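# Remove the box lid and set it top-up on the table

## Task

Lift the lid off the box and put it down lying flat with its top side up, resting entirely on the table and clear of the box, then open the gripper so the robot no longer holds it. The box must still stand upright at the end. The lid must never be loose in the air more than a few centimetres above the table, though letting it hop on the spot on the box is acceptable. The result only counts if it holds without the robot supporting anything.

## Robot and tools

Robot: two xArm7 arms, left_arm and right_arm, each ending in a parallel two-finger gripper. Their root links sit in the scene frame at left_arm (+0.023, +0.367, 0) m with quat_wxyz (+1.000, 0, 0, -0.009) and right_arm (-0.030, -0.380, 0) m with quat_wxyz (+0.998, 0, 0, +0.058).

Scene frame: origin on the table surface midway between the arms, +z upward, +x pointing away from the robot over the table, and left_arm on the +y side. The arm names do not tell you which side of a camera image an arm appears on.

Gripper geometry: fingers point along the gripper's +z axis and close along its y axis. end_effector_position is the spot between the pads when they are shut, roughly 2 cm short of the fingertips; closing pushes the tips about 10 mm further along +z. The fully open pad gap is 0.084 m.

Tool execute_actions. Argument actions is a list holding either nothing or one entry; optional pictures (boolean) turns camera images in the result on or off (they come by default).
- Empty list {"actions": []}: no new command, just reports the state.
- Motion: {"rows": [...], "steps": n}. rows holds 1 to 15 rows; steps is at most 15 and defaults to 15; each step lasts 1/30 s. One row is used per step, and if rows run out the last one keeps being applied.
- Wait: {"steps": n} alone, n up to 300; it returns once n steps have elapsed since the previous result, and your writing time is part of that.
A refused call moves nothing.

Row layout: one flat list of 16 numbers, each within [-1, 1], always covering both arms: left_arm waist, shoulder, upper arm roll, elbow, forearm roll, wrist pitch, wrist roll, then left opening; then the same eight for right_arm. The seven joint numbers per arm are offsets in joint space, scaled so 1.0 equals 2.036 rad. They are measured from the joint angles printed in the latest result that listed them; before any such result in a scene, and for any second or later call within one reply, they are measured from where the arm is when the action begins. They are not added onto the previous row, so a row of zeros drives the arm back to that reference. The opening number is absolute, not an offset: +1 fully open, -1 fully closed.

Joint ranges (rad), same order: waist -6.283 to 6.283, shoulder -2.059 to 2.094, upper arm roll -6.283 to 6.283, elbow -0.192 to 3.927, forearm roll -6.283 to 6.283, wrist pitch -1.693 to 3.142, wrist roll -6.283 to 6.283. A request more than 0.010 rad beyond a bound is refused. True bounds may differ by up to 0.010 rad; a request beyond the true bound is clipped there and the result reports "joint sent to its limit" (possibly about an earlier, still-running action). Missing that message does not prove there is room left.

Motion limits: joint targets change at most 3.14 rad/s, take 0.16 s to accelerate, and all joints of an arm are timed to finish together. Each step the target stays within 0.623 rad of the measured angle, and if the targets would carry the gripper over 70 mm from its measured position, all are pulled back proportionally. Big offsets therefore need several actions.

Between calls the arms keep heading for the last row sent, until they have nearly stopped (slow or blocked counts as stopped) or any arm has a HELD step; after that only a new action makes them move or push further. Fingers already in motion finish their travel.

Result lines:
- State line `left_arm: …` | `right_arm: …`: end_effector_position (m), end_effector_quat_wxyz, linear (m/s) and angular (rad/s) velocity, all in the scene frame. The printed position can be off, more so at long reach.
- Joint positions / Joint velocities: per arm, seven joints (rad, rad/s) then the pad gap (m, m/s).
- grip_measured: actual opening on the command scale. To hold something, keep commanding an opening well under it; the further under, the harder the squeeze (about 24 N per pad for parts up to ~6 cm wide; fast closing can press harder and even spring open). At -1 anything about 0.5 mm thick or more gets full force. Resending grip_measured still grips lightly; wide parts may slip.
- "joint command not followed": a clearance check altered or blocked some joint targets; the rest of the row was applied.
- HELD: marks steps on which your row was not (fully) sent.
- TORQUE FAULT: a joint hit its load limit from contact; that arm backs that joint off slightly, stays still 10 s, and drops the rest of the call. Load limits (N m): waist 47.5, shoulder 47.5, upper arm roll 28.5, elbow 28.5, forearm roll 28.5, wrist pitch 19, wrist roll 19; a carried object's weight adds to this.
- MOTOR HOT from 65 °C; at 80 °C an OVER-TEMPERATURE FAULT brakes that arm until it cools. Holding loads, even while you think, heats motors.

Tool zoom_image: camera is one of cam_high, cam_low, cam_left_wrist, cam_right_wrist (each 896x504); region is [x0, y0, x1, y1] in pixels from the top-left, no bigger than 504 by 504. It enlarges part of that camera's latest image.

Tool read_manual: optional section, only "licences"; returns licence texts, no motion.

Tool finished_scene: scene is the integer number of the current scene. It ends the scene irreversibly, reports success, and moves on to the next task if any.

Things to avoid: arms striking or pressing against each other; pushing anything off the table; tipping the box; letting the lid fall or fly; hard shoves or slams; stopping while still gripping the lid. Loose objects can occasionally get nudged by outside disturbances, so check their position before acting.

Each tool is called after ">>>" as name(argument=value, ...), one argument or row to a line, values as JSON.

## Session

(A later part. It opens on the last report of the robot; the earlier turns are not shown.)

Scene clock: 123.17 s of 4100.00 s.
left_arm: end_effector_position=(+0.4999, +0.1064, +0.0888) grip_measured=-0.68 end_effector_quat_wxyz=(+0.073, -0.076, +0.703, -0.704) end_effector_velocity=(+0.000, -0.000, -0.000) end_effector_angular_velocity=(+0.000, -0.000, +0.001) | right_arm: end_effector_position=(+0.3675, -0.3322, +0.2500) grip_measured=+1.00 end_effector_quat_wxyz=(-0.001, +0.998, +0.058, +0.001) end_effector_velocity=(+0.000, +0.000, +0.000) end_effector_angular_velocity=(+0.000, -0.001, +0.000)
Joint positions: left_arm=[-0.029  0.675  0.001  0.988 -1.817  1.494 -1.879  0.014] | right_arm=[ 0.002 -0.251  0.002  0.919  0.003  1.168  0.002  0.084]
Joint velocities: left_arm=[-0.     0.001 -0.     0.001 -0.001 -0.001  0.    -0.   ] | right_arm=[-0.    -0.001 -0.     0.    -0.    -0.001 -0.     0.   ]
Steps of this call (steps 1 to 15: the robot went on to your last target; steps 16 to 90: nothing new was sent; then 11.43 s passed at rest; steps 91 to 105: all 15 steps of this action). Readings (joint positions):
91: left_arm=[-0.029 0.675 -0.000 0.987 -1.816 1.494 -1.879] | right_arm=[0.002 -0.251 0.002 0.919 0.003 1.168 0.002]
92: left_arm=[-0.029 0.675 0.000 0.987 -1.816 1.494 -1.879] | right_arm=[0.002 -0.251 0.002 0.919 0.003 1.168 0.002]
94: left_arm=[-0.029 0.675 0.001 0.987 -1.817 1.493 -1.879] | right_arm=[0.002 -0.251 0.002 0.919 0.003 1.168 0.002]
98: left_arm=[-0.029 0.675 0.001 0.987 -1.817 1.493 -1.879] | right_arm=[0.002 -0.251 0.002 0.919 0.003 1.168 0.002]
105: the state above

>>> execute_actions(
  actions=[
    {"rows": [[0,-0.002,0,-0.0009,0,0,-0.0011,-1, 0,0,0,0,0,0,0,1],[0,-0.004,0,-0.0018,0,0,-0.0022,-1, 0,0,0,0,0,0,0,1],[0,-0.006,0,-0.0027,0,0,-0.0033,-1, 0,0,0,0,0,0,0,1],[0,-0.008,0,-0.0036,0,0,-0.0044,-1, 0,0,0,0,0,0,0,1],[0,-0.010,0,-0.0045,0,0,-0.0055,-1, 0,0,0,0,0,0,0,1],[0,-0.012,0,-0.0054,0,0,-0.0066,-1, 0,0,0,0,0,0,0,1],[0,-0.014,0,-0.0063,0,0,-0.0077,-1, 0,0,0,0,0,0,0,1],[0,-0.016,0,-0.0072,0,0,-0.0088,-1, 0,0,0,0,0,0,0,1],[0,-0.018,0,-0.0081,0,0,-0.0099,-1, 0,0,0,0,0,0,0,1],[0,-0.020,0,-0.009,0,0,-0.011,-1, 0,0,0,0,0,0,0,1],[0,-0.022,0,-0.0099,0,0,-0.0121,-1, 0,0,0,0,0,0,0,1],[0,-0.024,0,-0.0108,0,0,-0.0132,-1, 0,0,0,0,0,0,0,1],[0,-0.027,0,-0.0122,0,0,-0.0148,-1, 0,0,0,0,0,0,0,1]], "steps": 15},
  ],
)

Scene clock: 139.07 s of 4100.00 s.
left_arm: end_effector_position=(+0.4997, +0.1061, +0.1064) grip_measured=-0.68 end_effector_quat_wxyz=(+0.072, -0.076, +0.700, -0.706) end_effector_velocity=(+0.005, -0.011, +0.055) end_effector_angular_velocity=(-0.033, -0.043, -0.018) | right_arm: end_effector_position=(+0.3675, -0.3322, +0.2500) grip_measured=+1.00 end_effector_quat_wxyz=(-0.001, +0.998, +0.058, +0.001) end_effector_velocity=(-0.000, +0.000, -0.001) end_effector_angular_velocity=(-0.000, +0.002, +0.001)
Joint positions: left_arm=[-0.03   0.627  0.     0.965 -1.817  1.494 -1.905  0.014] | right_arm=[ 0.002 -0.251  0.002  0.919  0.003  1.168  0.002  0.084]
Joint velocities: left_arm=[-0.005 -0.117 -0.015 -0.024 -0.003  0.009 -0.052  0.001] | right_arm=[ 0.     0.     0.    -0.002 -0.     0.    -0.    -0.   ]
Steps of this call (steps 1 to 15: the robot went on to your last target; steps 16 to 90: nothing new was sent; then 12.40 s passed at rest; steps 91 to 105: all 15 steps of this action). Readings (joint positions):
91: left_arm=[-0.030 0.675 0.000 0.987 -1.817 1.494 -1.879] | right_arm=[0.002 -0.251 0.002 0.919 0.003 1.168 0.002]
92: left_arm=[-0.030 0.674 0.000 0.987 -1.817 1.493 -1.879] | right_arm=[0.002 -0.251 0.002 0.919 0.003 1.168 0.002]
94: left_arm=[-0.030 0.670 0.000 0.984 -1.817 1.493 -1.882] | right_arm=[0.002 -0.251 0.002 0.919 0.003 1.168 0.002]
98: left_arm=[-0.030 0.657 0.001 0.976 -1.816 1.492 -1.890] | right_arm=[0.002 -0.251 0.002 0.919 0.003 1.168 0.002]
105: the state above

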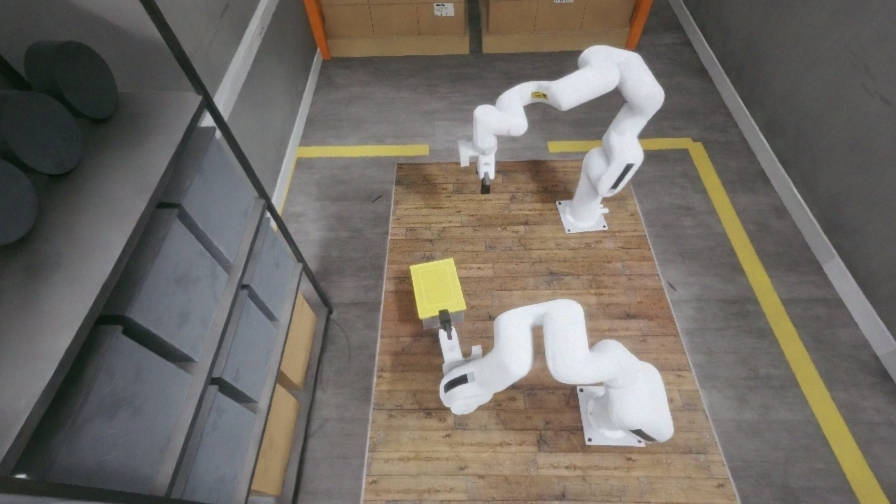

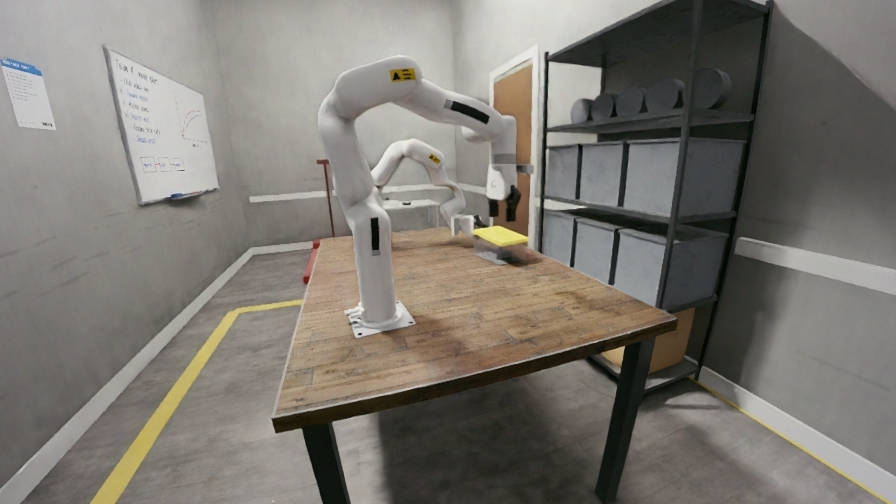

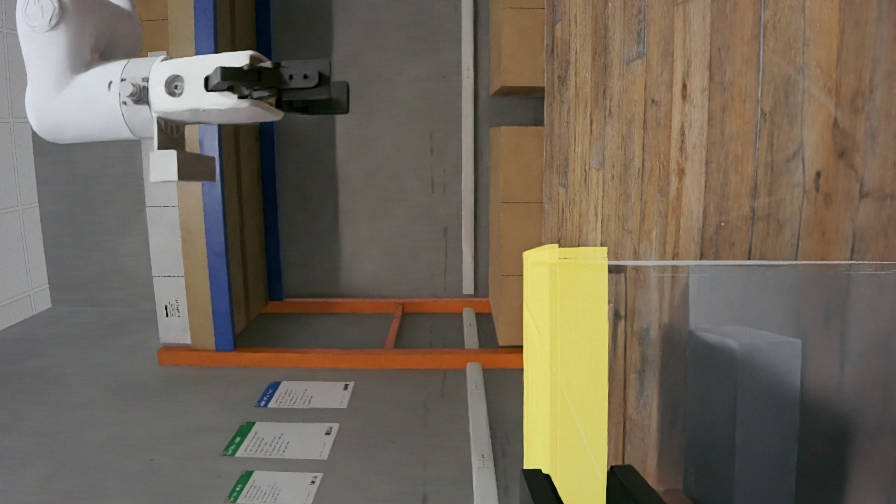

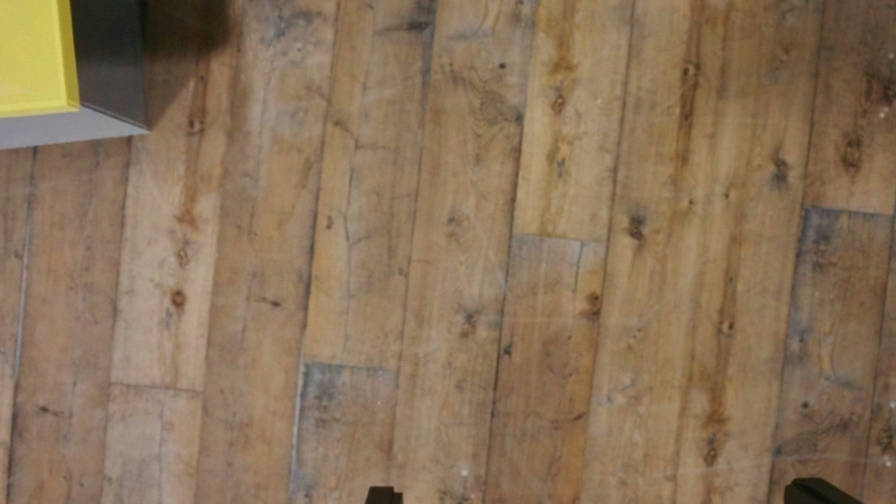

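>>> execute_actions(
  actions=[
    {"rows": [[-0.0005,-0.005,0,-0.0015,-0.0005,-0.0002,-0.003,-1, 0,0,0,0,0,0,0,1],[-0.001,-0.007,0,-0.0023,-0.001,-0.0003,-0.0043,-1, 0,0,0,0,0,0,0,1],[-0.0015,-0.009,0,-0.003,-0.0015,-0.0005,-0.0056,-1, 0,0,0,0,0,0,0,1],[-0.002,-0.011,0,-0.0038,-0.002,-0.0007,-0.0069,-1, 0,0,0,0,0,0,0,1],[-0.0025,-0.0135,0,-0.0047,-0.0025,-0.0008,-0.0084,-1, 0,0,0,0,0,0,0,1],[-0.003,-0.016,0,-0.0057,-0.003,-0.001,-0.01,-1, 0,0,0,0,0,0,0,1],[-0.0035,-0.0185,0,-0.0066,-0.0035,-0.0012,-0.0116,-1, 0,0,0,0,0,0,0,1],[-0.004,-0.021,0,-0.0076,-0.004,-0.0013,-0.0131,-1, 0,0,0,0,0,0,0,1],[-0.0044,-0.024,0,-0.0088,-0.0044,-0.0015,-0.015,-1, 0,0,0,0,0,0,0,1],[-0.0048,-0.027,0,-0.01,-0.0048,-0.0016,-0.0169,-1, 0,0,0,0,0,0,0,1],[-0.0048,-0.03,0,-0.0112,-0.0048,-0.0016,-0.0188,-1, 0,0,0,0,0,0,0,1],[-0.0048,-0.033,0,-0.0124,-0.0048,-0.0016,-0.0206,-1, 0,0,0,0,0,0,0,1],[-0.0048,-0.036,0,-0.0135,-0.0048,-0.0016,-0.0225,-1, 0,0,0,0,0,0,0,1],[-0.0048,-0.038,0,-0.0143,-0.0048,-0.0016,-0.0238,-1, 0,0,0,0,0,0,0,1],[-0.0048,-0.04,0,-0.015,-0.0048,-0.0016,-0.025,-1, 0,0,0,0,0,0,0,1]], "steps": 15},
  ],
  pictures=false,
)

>>> execute_actions(
  actions=[
    {"steps": 8},
  ],
)

Scene clock: 151.43 s of 4100.00 s.
left_arm: end_effector_position=(+0.5006, +0.1023, +0.1320) grip_measured=-0.68 end_effector_quat_wxyz=(+0.072, -0.076, +0.696, -0.710) end_effector_velocity=(-0.000, -0.001, +0.062) end_effector_angular_velocity=(-0.025, -0.001, -0.000) | right_arm: end_effector_position=(+0.3675, -0.3322, +0.2500) grip_measured=+1.00 end_effector_quat_wxyz=(-0.001, +0.998, +0.058, +0.001) end_effector_velocity=(+0.000, +0.000, +0.001) end_effector_angular_velocity=(+0.000, -0.002, +0.000)
Joint positions: left_arm=[-0.039  0.561  0.001  0.941 -1.826  1.491 -1.946  0.014] | right_arm=[ 0.002 -0.251  0.002  0.919  0.003  1.168  0.002  0.084]
Joint velocities: left_arm=[-0.004 -0.164  0.    -0.064 -0.004 -0.003 -0.101  0.   ] | right_arm=[ 0.    -0.     0.     0.001  0.     0.     0.    -0.   ]
Steps of this call (steps 1 to 15: the robot went on to your last target; steps 16 to 90: nothing new was sent; then 8.87 s passed at rest; steps 91 to 105: all 15 steps of this action). Readings (joint positions):
91: left_arm=[-0.029 0.620 0.001 0.963 -1.817 1.494 -1.909] | right_arm=[0.002 -0.251 0.002 0.919 0.003 1.168 0.002]
92: left_arm=[-0.030 0.619 0.001 0.962 -1.817 1.494 -1.910] | right_arm=[0.002 -0.251 0.002 0.919 0.003 1.168 0.002]
94: left_arm=[-0.031 0.615 0.001 0.961 -1.818 1.493 -1.912] | right_arm=[0.002 -0.251 0.002 0.919 0.003 1.168 0.002]
98: left_arm=[-0.034 0.599 0.002 0.956 -1.822 1.492 -1.922] | right_arm=[0.002 -0.251 0.002 0.919 0.003 1.168 0.002]
105: the state above

Scene clock: 151.70 s of 4100.00 s.
left_arm: end_effector_position=(+0.5003, +0.1022, +0.1374) grip_measured=-0.68 end_effector_quat_wxyz=(+0.071, -0.076, +0.695, -0.711) end_effector_velocity=(-0.001, -0.001, -0.001) end_effector_angular_velocity=(+0.000, +0.006, -0.001) | right_arm: end_effector_position=(+0.3675, -0.3322, +0.2500) grip_measured=+1.00 end_effector_quat_wxyz=(-0.001, +0.998, +0.058, +0.001) end_effector_velocity=(-0.001, -0.000, -0.001) end_effector_angular_velocity=(-0.000, +0.002, -0.000)
Joint positions: left_arm=[-0.039  0.546  0.001  0.935 -1.827  1.491 -1.956  0.014] | right_arm=[ 0.002 -0.251  0.002  0.919  0.003  1.168  0.002  0.084]
Joint velocities: left_arm=[-0.001  0.    -0.    -0.003  0.    -0.001 -0.003 -0.   ] | right_arm=[-0.    -0.    -0.    -0.002  0.     0.    -0.     0.   ]
Steps of this call (steps 1 to 8: the robot went on to your last target). Readings (joint positions):
1: left_arm=[-0.039 0.555 0.001 0.939 -1.826 1.491 -1.949] | right_arm=[0.002 -0.251 0.002 0.919 0.003 1.168 0.002]
2: left_arm=[-0.039 0.551 0.001 0.938 -1.826 1.491 -1.952] | right_arm=[0.002 -0.251 0.002 0.919 0.003 1.168 0.002]
4: left_arm=[-0.039 0.547 0.001 0.936 -1.827 1.491 -1.954] | right_arm=[0.002 -0.251 0.002 0.919 0.003 1.168 0.002]
8: the state above

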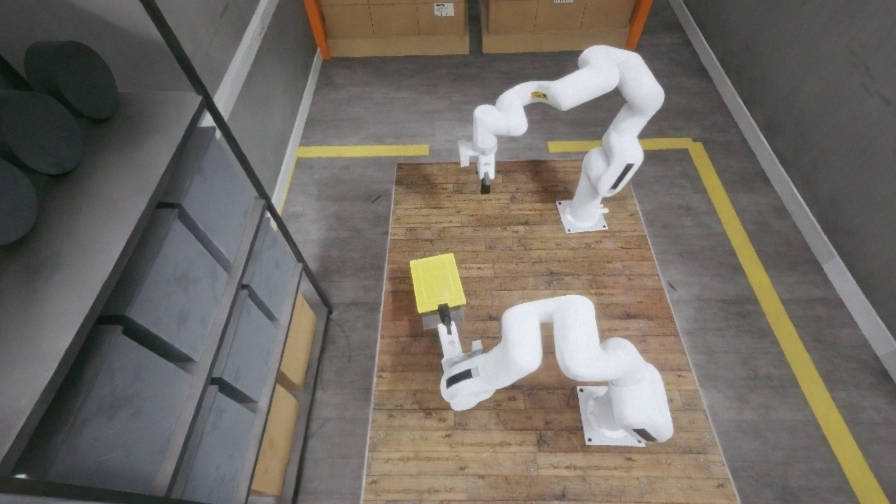

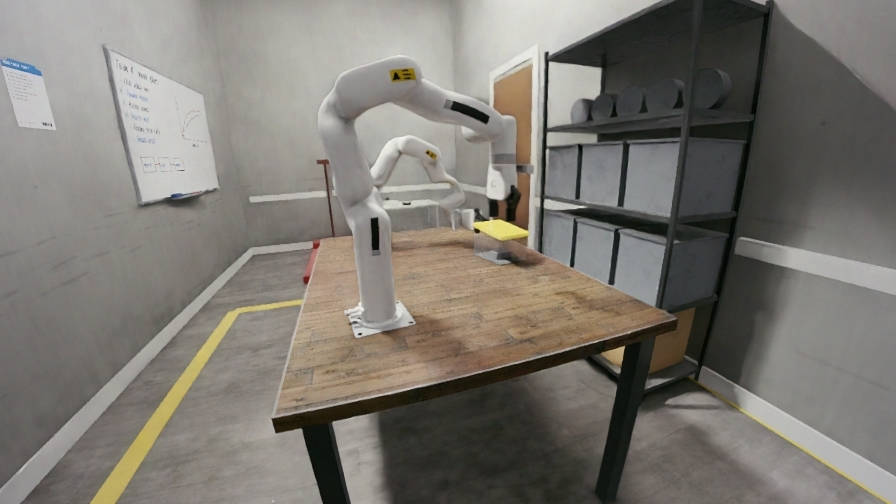

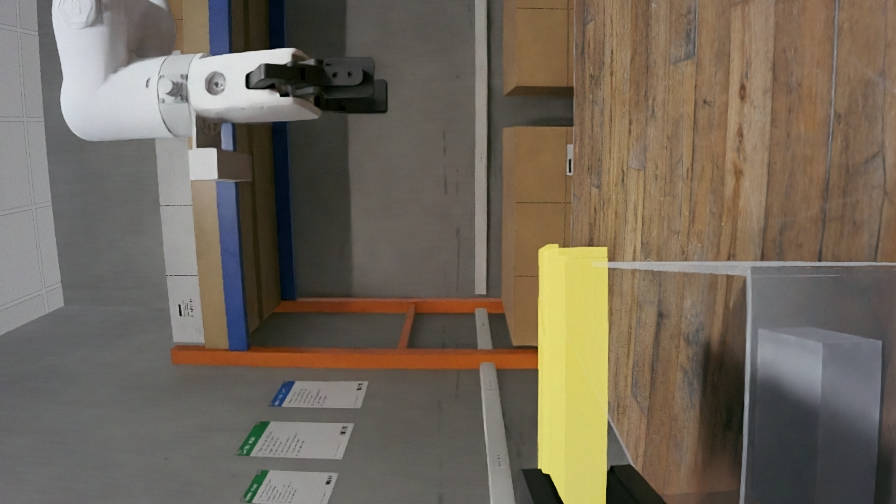

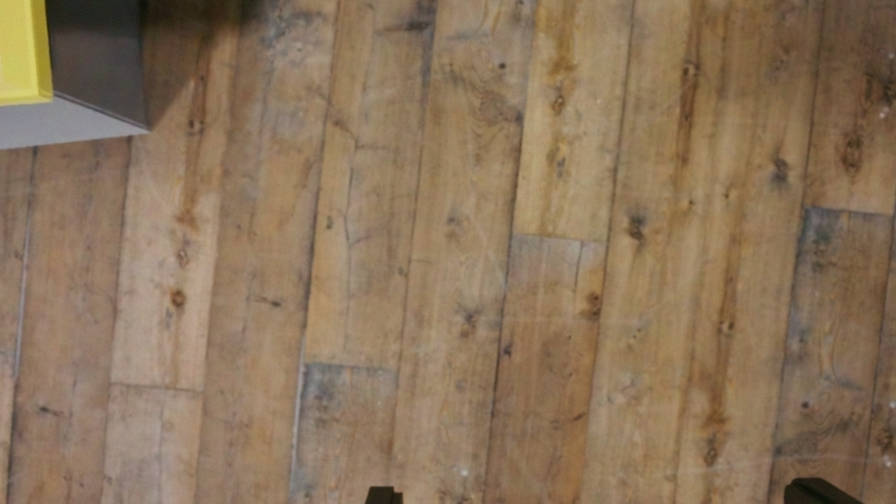

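>>> execute_actions(
  actions=[
    {"rows": [[0.0004,-0.0006,0,-0.001,0.001,0.0004,0.0004,-1, 0,0,0,0,0,0,0,1],[0.0012,-0.0018,0,-0.003,0.0029,0.0011,0.0012,-1, 0,0,0,0,0,0,0,1],[0.0024,-0.0036,0,-0.0059,0.0058,0.0022,0.0025,-1, 0,0,0,0,0,0,0,1],[0.0041,-0.006,0,-0.0099,0.0097,0.0036,0.0041,-1, 0,0,0,0,0,0,0,1],[0.0061,-0.009,0,-0.0148,0.0145,0.0055,0.0062,-1, 0,0,0,0,0,0,0,1],[0.0085,-0.0125,0,-0.0207,0.0203,0.0076,0.0086,-1, 0,0,0,0,0,0,0,1],[0.0113,-0.0167,0,-0.0276,0.0271,0.0102,0.0115,-1, 0,0,0,0,0,0,0,1],[0.0146,-0.0215,0,-0.0355,0.0348,0.0131,0.0148,-1, 0,0,0,0,0,0,0,1],[0.0182,-0.0269,0,-0.0443,0.0435,0.0164,0.0185,-1, 0,0,0,0,0,0,0,1],[0.0219,-0.0322,0,-0.0532,0.0522,0.0196,0.0221,-1, 0,0,0,0,0,0,0,1],[0.0255,-0.0376,0,-0.0621,0.061,0.0229,0.0258,-1, 0,0,0,0,0,0,0,1],[0.0292,-0.043,0,-0.0709,0.0697,0.0262,0.0295,-1, 0,0,0,0,0,0,0,1],[0.0328,-0.0484,0,-0.0798,0.0784,0.0294,0.0332,-1, 0,0,0,0,0,0,0,1],[0.0365,-0.0537,0,-0.0887,0.0871,0.0327,0.0369,-1, 0,0,0,0,0,0,0,1],[0.0401,-0.0591,0,-0.0975,0.0958,0.036,0.0406,-1, 0,0,0,0,0,0,0,1]], "steps": 15},
  ],
  pictures=false,
)

>>> execute_actions(
  actions=[
    {"rows": [[0.0158,-0.0233,0,-0.0384,0.0377,0.0142,0.016,-1, 0,0,0,0,0,0,0,1],[0.0194,-0.0287,0,-0.0473,0.0464,0.0174,0.0197,-1, 0,0,0,0,0,0,0,1],[0.0231,-0.034,0,-0.0561,0.0551,0.0207,0.0234,-1, 0,0,0,0,0,0,0,1],[0.0267,-0.0394,0,-0.065,0.0639,0.024,0.0271,-1, 0,0,0,0,0,0,0,1],[0.0304,-0.0448,0,-0.0739,0.0726,0.0273,0.0308,-1, 0,0,0,0,0,0,0,1],[0.034,-0.0501,0,-0.0827,0.0813,0.0305,0.0344,-1, 0,0,0,0,0,0,0,1],[0.0377,-0.0555,0,-0.0916,0.09,0.0338,0.0381,-1, 0,0,0,0,0,0,0,1],[0.0409,-0.0603,0,-0.0995,0.0977,0.0367,0.0414,-1, 0,0,0,0,0,0,0,1],[0.0437,-0.0645,0,-0.1064,0.1045,0.0393,0.0443,-1, 0,0,0,0,0,0,0,1],[0.0462,-0.0681,0,-0.1123,0.1103,0.0414,0.0467,-1, 0,0,0,0,0,0,0,1],[0.0482,-0.071,0,-0.1172,0.1151,0.0433,0.0488,-1, 0,0,0,0,0,0,0,1],[0.0498,-0.0734,0,-0.1212,0.119,0.0447,0.0504,-1, 0,0,0,0,0,0,0,1],[0.0514,-0.0758,0,-0.1251,0.1229,0.0462,0.0521,-1, 0,0,0,0,0,0,0,1],[0.0522,-0.077,0,-0.1271,0.1248,0.0469,0.0529,-1, 0,0,0,0,0,0,0,1],[0.0531,-0.0782,0,-0.129,0.1267,0.0476,0.0537,-1, 0,0,0,0,0,0,0,1]], "steps": 15},
  ],
  pictures=false,
)

>>> execute_actions(
  actions=[
    {"steps": 7},
  ],
)

Scene clock: 193.40 s of 4100.00 s.
left_arm: end_effector_position=(+0.4420, +0.1191, +0.1389) grip_measured=-0.68 end_effector_quat_wxyz=(+0.046, -0.042, +0.702, -0.710) end_effector_velocity=(-0.233, +0.060, +0.011) end_effector_angular_velocity=(+0.016, -0.033, -0.330) | right_arm: end_effector_position=(+0.3675, -0.3322, +0.2500) grip_measured=+1.00 end_effector_quat_wxyz=(-0.001, +0.998, +0.058, +0.001) end_effector_velocity=(+0.000, -0.000, +0.000) end_effector_angular_velocity=(-0.000, -0.000, -0.000)
Joint positions: left_arm=[ 0.017  0.463  0.001  0.798 -1.692  1.541 -1.899  0.014] | right_arm=[ 0.002 -0.251  0.002  0.919  0.003  1.168  0.002  0.084]
Joint velocities: left_arm=[ 0.218 -0.321  0.001 -0.528  0.517  0.193  0.219 -0.   ] | right_arm=[-0.     0.     0.     0.001 -0.     0.    -0.     0.   ]
Steps of this call (steps 1 to 30: the robot went on to your last target; steps 31 to 90: nothing new was sent; then 38.20 s passed at rest; steps 91 to 105: all 15 steps of this action). Readings (joint positions):
91: left_arm=[-0.039 0.545 0.000 0.935 -1.826 1.491 -1.956] | right_arm=[0.002 -0.251 0.002 0.919 0.003 1.168 0.002]
92: left_arm=[-0.039 0.545 0.000 0.934 -1.826 1.491 -1.956] | right_arm=[0.002 -0.251 0.002 0.919 0.003 1.168 0.002]
94: left_arm=[-0.038 0.543 0.000 0.931 -1.822 1.493 -1.954] | right_arm=[0.002 -0.251 0.002 0.919 0.003 1.168 0.002]
98: left_arm=[-0.027 0.527 0.000 0.904 -1.796 1.502 -1.943] | right_arm=[0.002 -0.251 0.002 0.919 0.003 1.168 0.002]
105: the state above

Scene clock: 193.90 s of 4100.00 s.
left_arm: end_effector_position=(+0.3299, +0.1420, +0.1485) grip_measured=-0.68 end_effector_quat_wxyz=(-0.006, +0.013, +0.696, -0.718) end_effector_velocity=(-0.121, +0.019, +0.016) end_effector_angular_velocity=(-0.045, -0.003, -0.157) | right_arm: end_effector_position=(+0.3675, -0.3322, +0.2500) grip_measured=+1.00 end_effector_quat_wxyz=(-0.001, +0.998, +0.058, +0.001) end_effector_velocity=(+0.000, +0.000, +0.000) end_effector_angular_velocity=(-0.000, -0.000, -0.000)
Joint positions: left_arm=[ 0.116  0.317  0.001  0.557 -1.456  1.63  -1.799  0.014] | right_arm=[ 0.002 -0.251  0.002  0.919  0.003  1.168  0.002  0.084]
Joint velocities: left_arm=[ 0.103 -0.154 -0.001 -0.251  0.248  0.093  0.107 -0.   ] | right_arm=[-0.     0.001  0.     0.001 -0.     0.     0.    -0.   ]
Steps of this call (steps 1 to 15: all 15 steps of this action). Readings (joint positions):
1: left_arm=[0.024 0.452 0.001 0.780 -1.675 1.548 -1.892] | right_arm=[0.002 -0.251 0.002 0.919 0.003 1.168 0.002]
2: left_arm=[0.032 0.441 0.001 0.763 -1.658 1.554 -1.884] | right_arm=[0.002 -0.251 0.002 0.919 0.003 1.168 0.002]
4: left_arm=[0.046 0.420 0.001 0.728 -1.623 1.567 -1.870] | right_arm=[0.002 -0.251 0.002 0.919 0.003 1.168 0.002]
8: left_arm=[0.075 0.377 0.001 0.657 -1.553 1.593 -1.840] | right_arm=[0.002 -0.251 0.002 0.919 0.003 1.168 0.002]
15: the state above

Scene clock: 194.13 s of 4100.00 s.
left_arm: end_effector_position=(+0.3202, +0.1435, +0.1500) grip_measured=-0.68 end_effector_quat_wxyz=(-0.010, +0.018, +0.695, -0.719) end_effector_velocity=(-0.004, +0.001, +0.001) end_effector_angular_velocity=(-0.001, -0.004, -0.007) | right_arm: end_effector_position=(+0.3675, -0.3322, +0.2500) grip_measured=+1.00 end_effector_quat_wxyz=(-0.001, +0.998, +0.058, +0.001) end_effector_velocity=(+0.000, +0.000, +0.000) end_effector_angular_velocity=(+0.000, -0.001, +0.000)
Joint positions: left_arm=[ 0.125  0.304  0.001  0.537 -1.436  1.638 -1.79   0.014] | right_arm=[ 0.002 -0.251  0.002  0.919  0.003  1.168  0.002  0.084]
Joint velocities: left_arm=[ 0.004 -0.008 -0.    -0.007  0.01   0.003  0.004 -0.   ] | right_arm=[ 0.    -0.001  0.     0.    -0.    -0.    -0.    -0.   ]
Steps of this call (steps 1 to 7: the robot went on to your last target). Readings (joint positions):
1: left_arm=[0.119 0.312 0.001 0.549 -1.449 1.633 -1.796] | right_arm=[0.002 -0.251 0.002 0.919 0.003 1.168 0.002]
2: left_arm=[0.121 0.309 0.001 0.544 -1.443 1.635 -1.794] | right_arm=[0.002 -0.251 0.002 0.919 0.003 1.168 0.002]
4: left_arm=[0.124 0.306 0.001 0.539 -1.438 1.637 -1.791] | right_arm=[0.002 -0.251 0.002 0.919 0.003 1.168 0.002]
7: the state above

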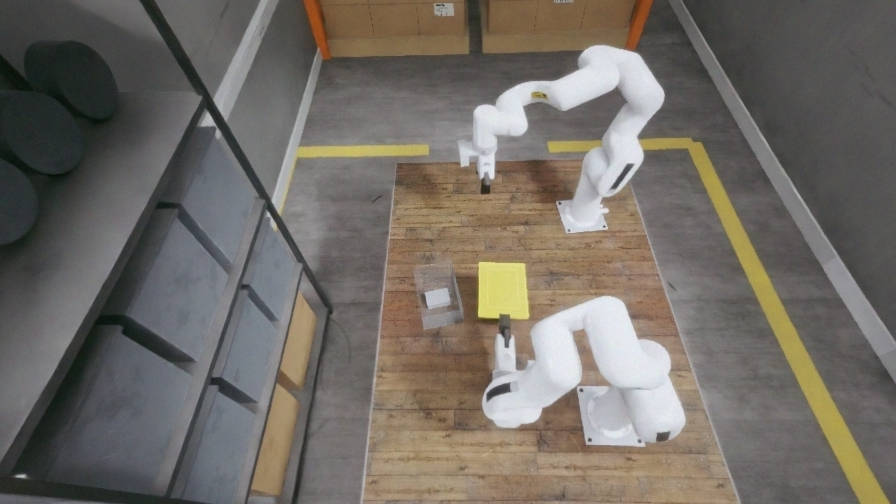

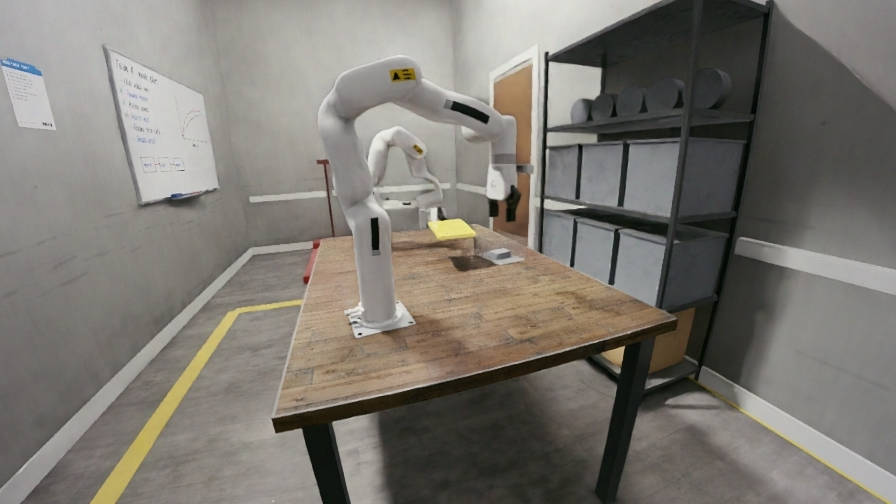

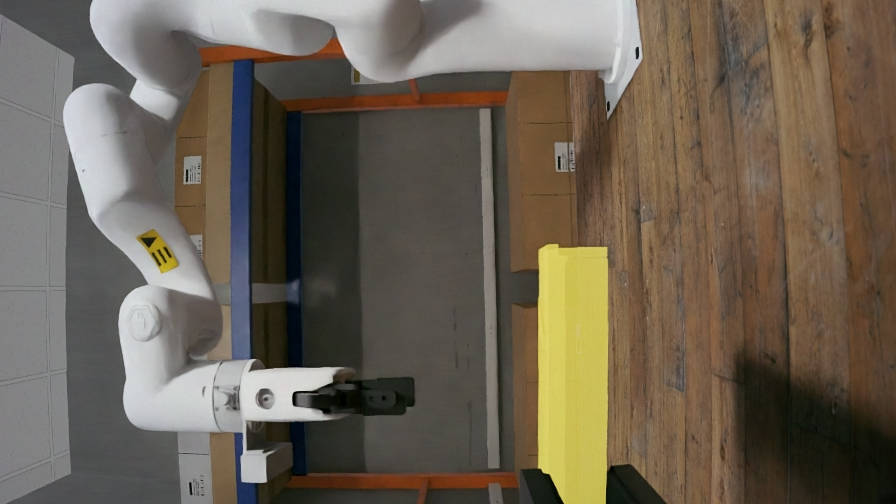

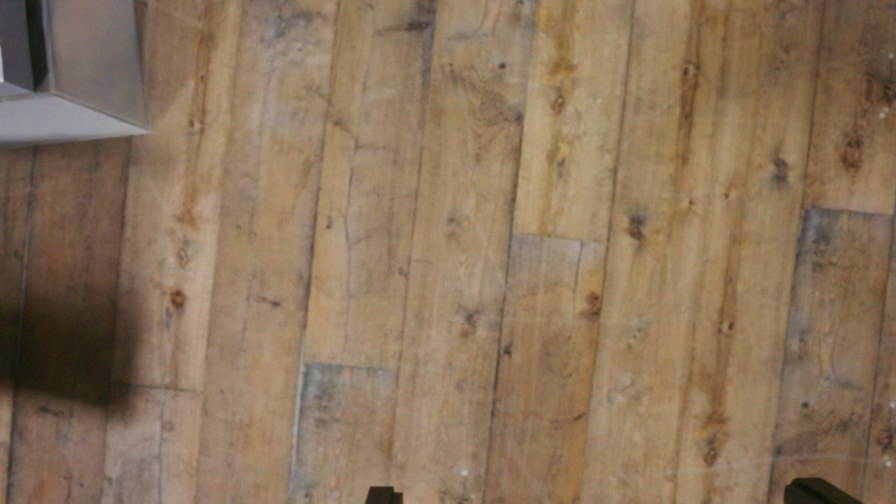

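>>> execute_actions(
  actions=[
    {"rows": [[-0.0009,0.0015,0,0.0002,-0.0004,-0.0034,0.0011,-1, 0,0,0,0,0,0,0,1],[-0.0025,0.004,0,0.0006,-0.001,-0.009,0.0029,-1, 0,0,0,0,0,0,0,1],[-0.0046,0.0076,0,0.0011,-0.0018,-0.0168,0.0054,-1, 0,0,0,0,0,0,0,1],[-0.0071,0.0116,0,0.0017,-0.0028,-0.0258,0.0083,-1, 0,0,0,0,0,0,0,1],[-0.0099,0.0162,0,0.0024,-0.0039,-0.0358,0.0115,-1, 0,0,0,0,0,0,0,1],[-0.013,0.0213,0,0.0031,-0.0052,-0.047,0.0151,-1, 0,0,0,0,0,0,0,1],[-0.0161,0.0263,0,0.0038,-0.0064,-0.0582,0.0187,-1, 0,0,0,0,0,0,0,1],[-0.0192,0.0314,0,0.0046,-0.0076,-0.0694,0.0223,-1, 0,0,0,0,0,0,0,1],[-0.0219,0.0359,0,0.0053,-0.0087,-0.0795,0.0255,-1, 0,0,0,0,0,0,0,1],[-0.0244,0.04,0,0.0058,-0.0097,-0.0885,0.0284,-1, 0,0,0,0,0,0,0,1],[-0.0266,0.0435,0,0.0064,-0.0106,-0.0963,0.0309,-1, 0,0,0,0,0,0,0,1],[-0.0281,0.046,0,0.0067,-0.0112,-0.1019,0.0327,-1, 0,0,0,0,0,0,0,1],[-0.0294,0.0481,0,0.007,-0.0117,-0.1064,0.0341,-1, 0,0,0,0,0,0,0,1],[-0.0303,0.0496,0,0.0073,-0.0121,-0.1098,0.0352,-1, 0,0,0,0,0,0,0,1],[-0.0309,0.0506,0,0.0074,-0.0123,-0.112,0.0359,-1, 0,0,0,0,0,0,0,1]], "steps": 15},
  ],
  pictures=false,
)

>>> execute_actions(
  actions=[
    {"steps": 8},
  ],
)

Scene clock: 209.87 s of 4100.00 s.
left_arm: end_effector_position=(+0.3149, +0.1437, +0.0800) grip_measured=-0.68 end_effector_quat_wxyz=(-0.013, +0.015, +0.757, -0.653) end_effector_velocity=(-0.018, +0.009, -0.129) end_effector_angular_velocity=(+0.344, +0.001, -0.023) | right_arm: end_effector_position=(+0.3675, -0.3322, +0.2500) grip_measured=+1.00 end_effector_quat_wxyz=(-0.001, +0.998, +0.058, +0.001) end_effector_velocity=(+0.000, +0.000, -0.000) end_effector_angular_velocity=(-0.000, +0.000, +0.000)
Joint positions: left_arm=[ 0.07   0.394  0.001  0.549 -1.457  1.441 -1.727  0.014] | right_arm=[ 0.002 -0.251  0.002  0.919  0.003  1.168  0.002  0.084]
Joint velocities: left_arm=[-0.102  0.167 -0.     0.024 -0.041 -0.367  0.119  0.   ] | right_arm=[-0.     0.001  0.     0.001 -0.     0.    -0.     0.   ]
Steps of this call (steps 1 to 30: the robot went on to your last target; steps 31 to 90: nothing new was sent; then 12.23 s passed at rest; steps 91 to 105: all 15 steps of this action). Readings (joint positions):
91: left_arm=[0.125 0.304 0.001 0.536 -1.435 1.638 -1.790] | right_arm=[0.002 -0.251 0.002 0.919 0.003 1.168 0.002]
92: left_arm=[0.125 0.304 0.001 0.536 -1.435 1.636 -1.789] | right_arm=[0.002 -0.251 0.002 0.919 0.003 1.168 0.002]
94: left_arm=[0.122 0.309 0.001 0.538 -1.437 1.625 -1.786] | right_arm=[0.002 -0.251 0.002 0.919 0.003 1.168 0.002]
98: left_arm=[0.106 0.335 0.001 0.542 -1.443 1.569 -1.768] | right_arm=[0.002 -0.251 0.002 0.919 0.003 1.168 0.002]
105: the state above

Scene clock: 210.13 s of 4100.00 s.
left_arm: end_effector_position=(+0.3140, +0.1447, +0.0699) grip_measured=-0.68 end_effector_quat_wxyz=(-0.013, +0.016, +0.766, -0.643) end_effector_velocity=(+0.000, +0.000, -0.002) end_effector_angular_velocity=(+0.007, -0.004, -0.002) | right_arm: end_effector_position=(+0.3675, -0.3322, +0.2500) grip_measured=+1.00 end_effector_quat_wxyz=(-0.001, +0.998, +0.058, +0.001) end_effector_velocity=(+0.000, -0.000, +0.000) end_effector_angular_velocity=(+0.000, -0.001, -0.000)
Joint positions: left_arm=[ 0.062  0.407  0.001  0.552 -1.46   1.411 -1.717  0.014] | right_arm=[ 0.002 -0.251  0.002  0.919  0.003  1.168  0.002  0.084]
Joint velocities: left_arm=[-0.001  0.    -0.     0.001  0.    -0.007  0.004  0.   ] | right_arm=[-0.    -0.001 -0.     0.    -0.     0.     0.     0.   ]
Steps of this call (steps 1 to 8: the robot went on to your last target). Readings (joint positions):
1: left_arm=[0.067 0.399 0.001 0.550 -1.458 1.430 -1.724] | right_arm=[0.002 -0.251 0.002 0.919 0.003 1.168 0.002]
2: left_arm=[0.065 0.402 0.001 0.551 -1.459 1.422 -1.721] | right_arm=[0.002 -0.251 0.002 0.919 0.003 1.168 0.002]
4: left_arm=[0.063 0.406 0.001 0.551 -1.460 1.414 -1.719] | right_arm=[0.002 -0.251 0.002 0.919 0.003 1.168 0.002]
8: the state above

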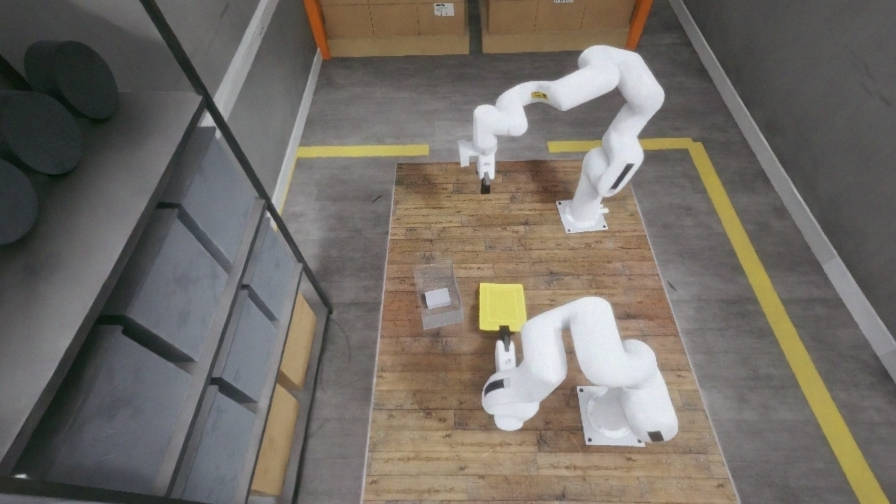

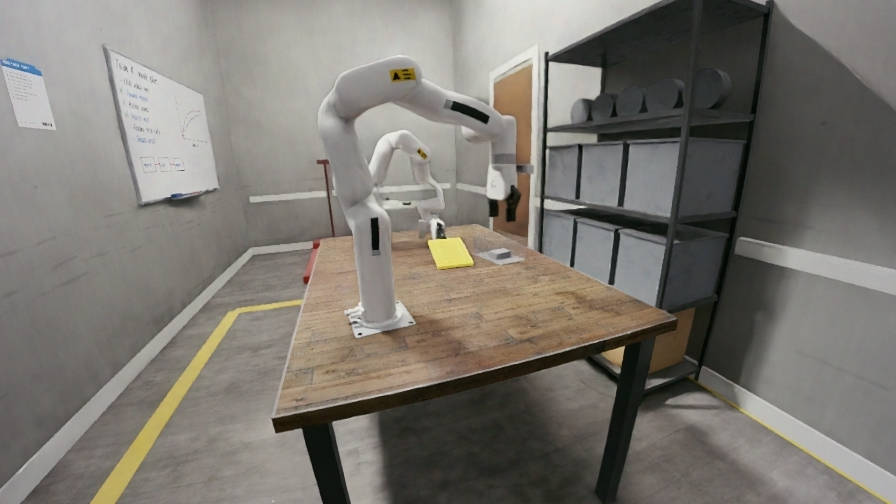

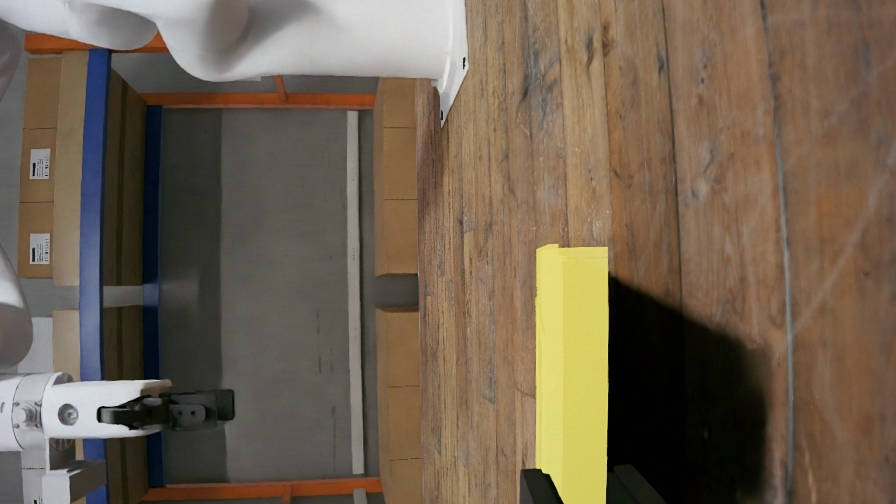

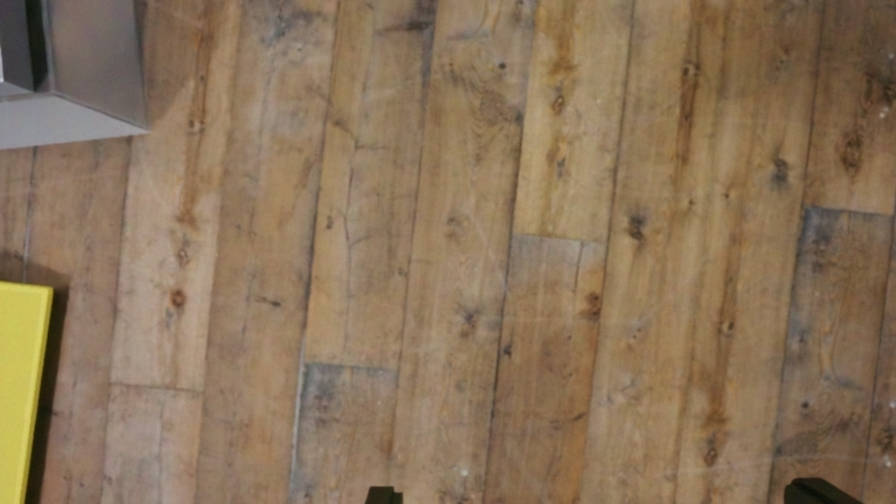

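>>> execute_actions(
  actions=[
    {"rows": [[0,0,0,0,0,0,0,-0.72, 0,0,0,0,0,0,0,1],[0,0,0,0,0,0,0,-0.65, 0,0,0,0,0,0,0,1],[0,0,0,0,0,0,0,-0.6, 0,0,0,0,0,0,0,1],[0,0,0,0,0,0,0,-0.55, 0,0,0,0,0,0,0,1],[-0.001,-0.0008,0,-0.0003,-0.0003,-0.0018,-0.0007,-0.5, 0,0,0,0,0,0,0,1],[-0.0029,-0.0025,0,-0.0009,-0.001,-0.0055,-0.0021,-0.46, 0,0,0,0,0,0,0,1],[-0.0058,-0.0049,0,-0.0018,-0.0021,-0.011,-0.0043,-0.46, 0,0,0,0,0,0,0,1],[-0.0096,-0.0082,0,-0.0031,-0.0034,-0.0183,-0.0071,-0.46, 0,0,0,0,0,0,0,1],[-0.014,-0.0119,0,-0.0044,-0.005,-0.0265,-0.0103,-0.46, 0,0,0,0,0,0,0,1],[-0.0183,-0.0156,0,-0.0058,-0.0065,-0.0347,-0.0135,-0.46, 0,0,0,0,0,0,0,1],[-0.0226,-0.0193,0,-0.0072,-0.0081,-0.0429,-0.0167,-0.46, 0,0,0,0,0,0,0,1],[-0.027,-0.023,0,-0.0085,-0.0096,-0.0512,-0.0199,-0.46, 0,0,0,0,0,0,0,1],[-0.0313,-0.0267,0,-0.0099,-0.0112,-0.0594,-0.0231,-0.46, 0,0,0,0,0,0,0,1],[-0.0356,-0.0303,0,-0.0113,-0.0127,-0.0676,-0.0263,-0.46, 0,0,0,0,0,0,0,1],[-0.04,-0.034,0,-0.0127,-0.0143,-0.0758,-0.0295,-0.46, 0,0,0,0,0,0,0,1]], "steps": 15},
  ],
  pictures=false,
)

>>> execute_actions(
  actions=[
    {"rows": [[-0.0188,-0.016,0,-0.0059,-0.0067,-0.0356,-0.0139,-0.46, 0,0,0,0,0,0,0,1],[-0.0231,-0.0197,0,-0.0073,-0.0083,-0.0438,-0.0171,-0.46, 0,0,0,0,0,0,0,1],[-0.0274,-0.0234,0,-0.0087,-0.0098,-0.0521,-0.0203,-0.46, 0,0,0,0,0,0,0,1],[-0.0318,-0.0271,0,-0.0101,-0.0114,-0.0603,-0.0235,-0.46, 0,0,0,0,0,0,0,1],[-0.0361,-0.0308,0,-0.0114,-0.0129,-0.0685,-0.0267,-0.46, 0,0,0,0,0,0,0,1],[-0.0404,-0.0344,0,-0.0128,-0.0144,-0.0767,-0.0299,-0.46, 0,0,0,0,0,0,0,1],[-0.0448,-0.0381,0,-0.0142,-0.016,-0.085,-0.0331,-0.46, 0,0,0,0,0,0,0,1],[-0.0491,-0.0418,0,-0.0156,-0.0175,-0.0932,-0.0363,-0.46, 0,0,0,0,0,0,0,1],[-0.0534,-0.0455,0,-0.0169,-0.0191,-0.1014,-0.0395,-0.46, 0,0,0,0,0,0,0,1],[-0.0578,-0.0492,0,-0.0183,-0.0206,-0.1096,-0.0427,-0.46, 0,0,0,0,0,0,0,1],[-0.0616,-0.0525,0,-0.0195,-0.022,-0.1169,-0.0456,-0.46, 0,0,0,0,0,0,0,1],[-0.065,-0.0554,0,-0.0206,-0.0232,-0.1233,-0.0481,-0.46, 0,0,0,0,0,0,0,1],[-0.0679,-0.0578,0,-0.0215,-0.0243,-0.1288,-0.0502,-0.46, 0,0,0,0,0,0,0,1],[-0.0698,-0.0595,0,-0.0221,-0.0249,-0.1325,-0.0516,-0.46, 0,0,0,0,0,0,0,1],[-0.0708,-0.0603,0,-0.0224,-0.0253,-0.1343,-0.0523,-0.46, 0,0,0,0,0,0,0,1]], "steps": 15},
  ],
  pictures=false,
)

>>> execute_actions(
  actions=[
    {"steps": 7},
  ],
)

Scene clock: 233.77 s of 4100.00 s.
left_arm: end_effector_position=(+0.3127, +0.1417, +0.0592) grip_measured=-0.48 end_effector_quat_wxyz=(-0.018, +0.019, +0.796, -0.605) end_effector_velocity=(-0.005, -0.012, -0.049) end_effector_angular_velocity=(+0.465, -0.005, -0.036) | right_arm: end_effector_position=(+0.3675, -0.3322, +0.2500) grip_measured=+1.00 end_effector_quat_wxyz=(-0.001, +0.998, +0.058, +0.001) end_effector_velocity=(-0.000, -0.000, +0.000) end_effector_angular_velocity=(-0.000, +0.000, -0.000)
Joint positions: left_arm=[ 0.01   0.363  0.001  0.536 -1.479  1.313 -1.755  0.023] | right_arm=[ 0.002 -0.251  0.002  0.919  0.003  1.168  0.002  0.084]
Joint velocities: left_arm=[-0.258 -0.22  -0.002 -0.081 -0.091 -0.482 -0.189  0.   ] | right_arm=[ 0. -0. -0. -0. -0.  0.  0. -0.]
Steps of this call (steps 1 to 30: the robot went on to your last target; steps 31 to 90: nothing new was sent; then 20.13 s passed at rest; steps 91 to 105: all 15 steps of this action). Readings (joint positions):
91: left_arm=[0.062 0.407 0.001 0.552 -1.461 1.410 -1.717] | right_arm=[0.002 -0.251 0.002 0.919 0.003 1.168 0.002]
92: left_arm=[0.062 0.407 0.001 0.552 -1.461 1.410 -1.717] | right_arm=[0.002 -0.251 0.002 0.919 0.003 1.168 0.002]
94: left_arm=[0.062 0.407 0.001 0.552 -1.461 1.410 -1.717] | right_arm=[0.002 -0.251 0.002 0.919 0.003 1.168 0.002]
98: left_arm=[0.058 0.403 0.001 0.551 -1.462 1.402 -1.721] | right_arm=[0.002 -0.251 0.002 0.919 0.003 1.168 0.002]
105: the state above

Scene clock: 234.27 s of 4100.00 s.
left_arm: end_effector_position=(+0.3128, +0.1413, +0.0396) grip_measured=-0.48 end_effector_quat_wxyz=(-0.014, +0.020, +0.859, -0.512) end_effector_velocity=(+0.003, +0.004, -0.020) end_effector_angular_velocity=(+0.323, -0.044, +0.023) | right_arm: end_effector_position=(+0.3675, -0.3322, +0.2500) grip_measured=+1.00 end_effector_quat_wxyz=(-0.001, +0.998, +0.058, +0.001) end_effector_velocity=(+0.000, -0.000, +0.000) end_effector_angular_velocity=(+0.000, -0.001, -0.001)
Joint positions: left_arm=[-0.117  0.254  0.     0.496 -1.524  1.071 -1.85   0.023] | right_arm=[ 0.002 -0.251  0.002  0.919  0.003  1.168  0.002  0.084]
Joint velocities: left_arm=[-0.195 -0.166 -0.002 -0.061 -0.069 -0.364 -0.139  0.   ] | right_arm=[-0.    -0.001 -0.     0.     0.    -0.     0.    -0.   ]
Steps of this call (steps 1 to 15: all 15 steps of this action). Readings (joint positions):
1: left_arm=[0.002 0.355 0.001 0.533 -1.482 1.297 -1.762] | right_arm=[0.002 -0.251 0.002 0.919 0.003 1.168 0.002]
2: left_arm=[-0.007 0.348 0.000 0.530 -1.485 1.281 -1.768] | right_arm=[0.002 -0.251 0.002 0.919 0.003 1.168 0.002]
4: left_arm=[-0.024 0.333 0.000 0.525 -1.491 1.248 -1.781] | right_arm=[0.002 -0.251 0.002 0.919 0.003 1.168 0.002]
8: left_arm=[-0.059 0.303 0.000 0.514 -1.504 1.181 -1.807] | right_arm=[0.002 -0.251 0.002 0.919 0.003 1.168 0.002]
15: the state above

Scene clock: 234.50 s of 4100.00 s.
left_arm: end_effector_position=(+0.3133, +0.1421, +0.0378) grip_measured=-0.48 end_effector_quat_wxyz=(-0.012, +0.019, +0.865, -0.501) end_effector_velocity=(+0.000, +0.002, -0.002) end_effector_angular_velocity=(+0.014, +0.001, +0.006) | right_arm: end_effector_position=(+0.3675, -0.3322, +0.2500) grip_measured=+1.00 end_effector_quat_wxyz=(-0.001, +0.998, +0.058, +0.001) end_effector_velocity=(-0.000, -0.000, -0.000) end_effector_angular_velocity=(-0.000, +0.001, -0.000)
Joint positions: left_arm=[-0.133  0.241  0.001  0.49  -1.53   1.041 -1.861  0.023] | right_arm=[ 0.002 -0.251  0.002  0.919  0.003  1.168  0.002  0.084]
Joint velocities: left_arm=[-0.005 -0.003  0.003 -0.003 -0.002 -0.015 -0.005 -0.   ] | right_arm=[-0.     0.    -0.    -0.001 -0.    -0.    -0.    -0.   ]
Steps of this call (steps 1 to 7: the robot went on to your last target). Readings (joint positions):
1: left_arm=[-0.123 0.249 0.000 0.494 -1.527 1.060 -1.854] | right_arm=[0.002 -0.251 0.002 0.919 0.003 1.168 0.002]
2: left_arm=[-0.127 0.245 0.000 0.492 -1.528 1.052 -1.857] | right_arm=[0.002 -0.251 0.002 0.919 0.003 1.168 0.002]
4: left_arm=[-0.132 0.242 0.000 0.491 -1.529 1.044 -1.860] | right_arm=[0.002 -0.251 0.002 0.919 0.003 1.168 0.002]
7: the state above

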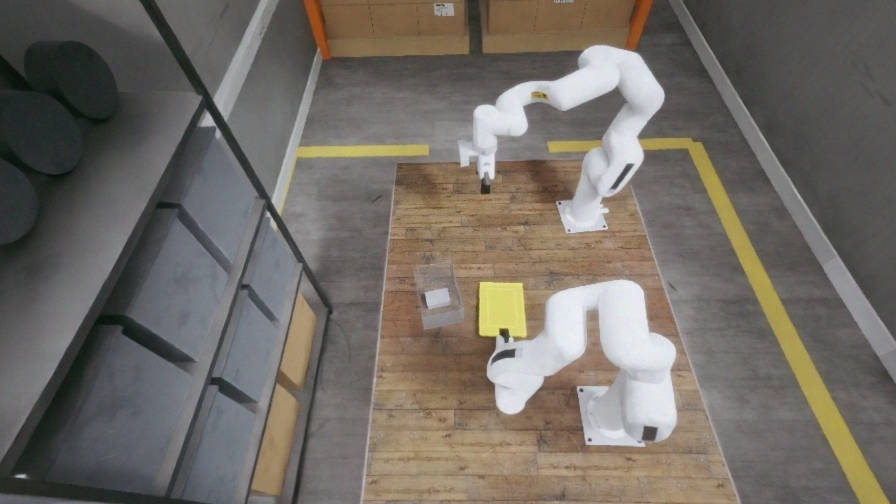

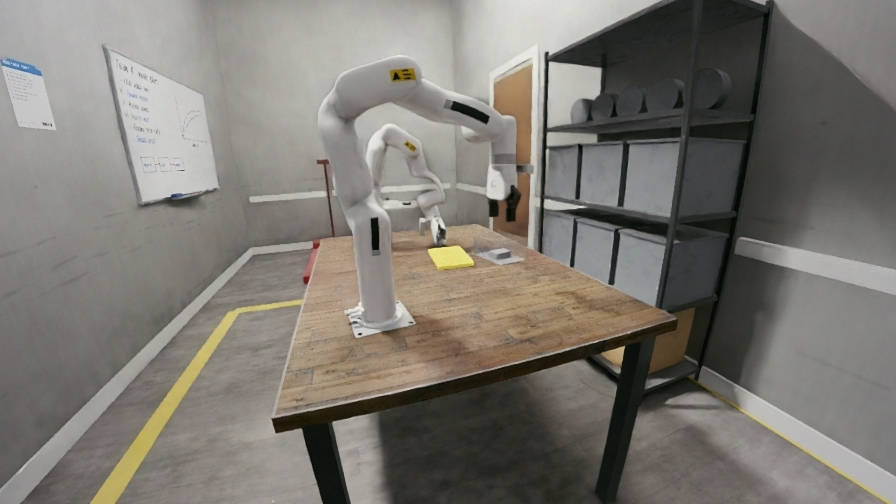

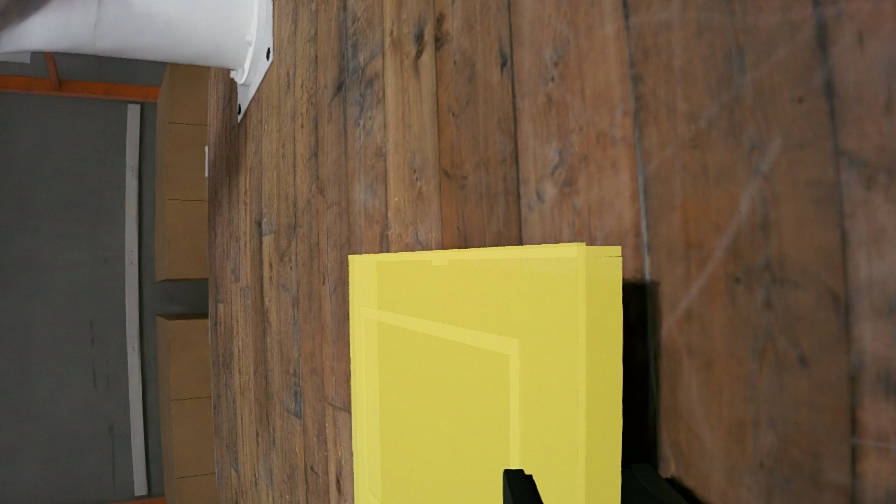

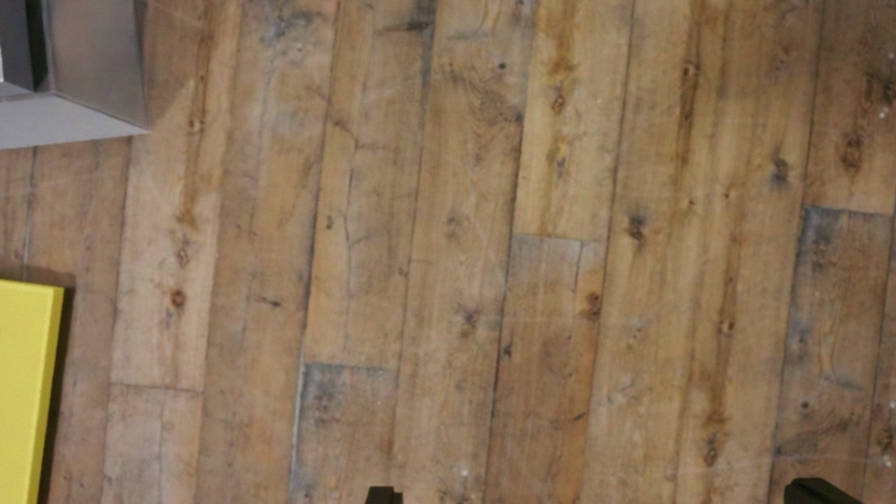

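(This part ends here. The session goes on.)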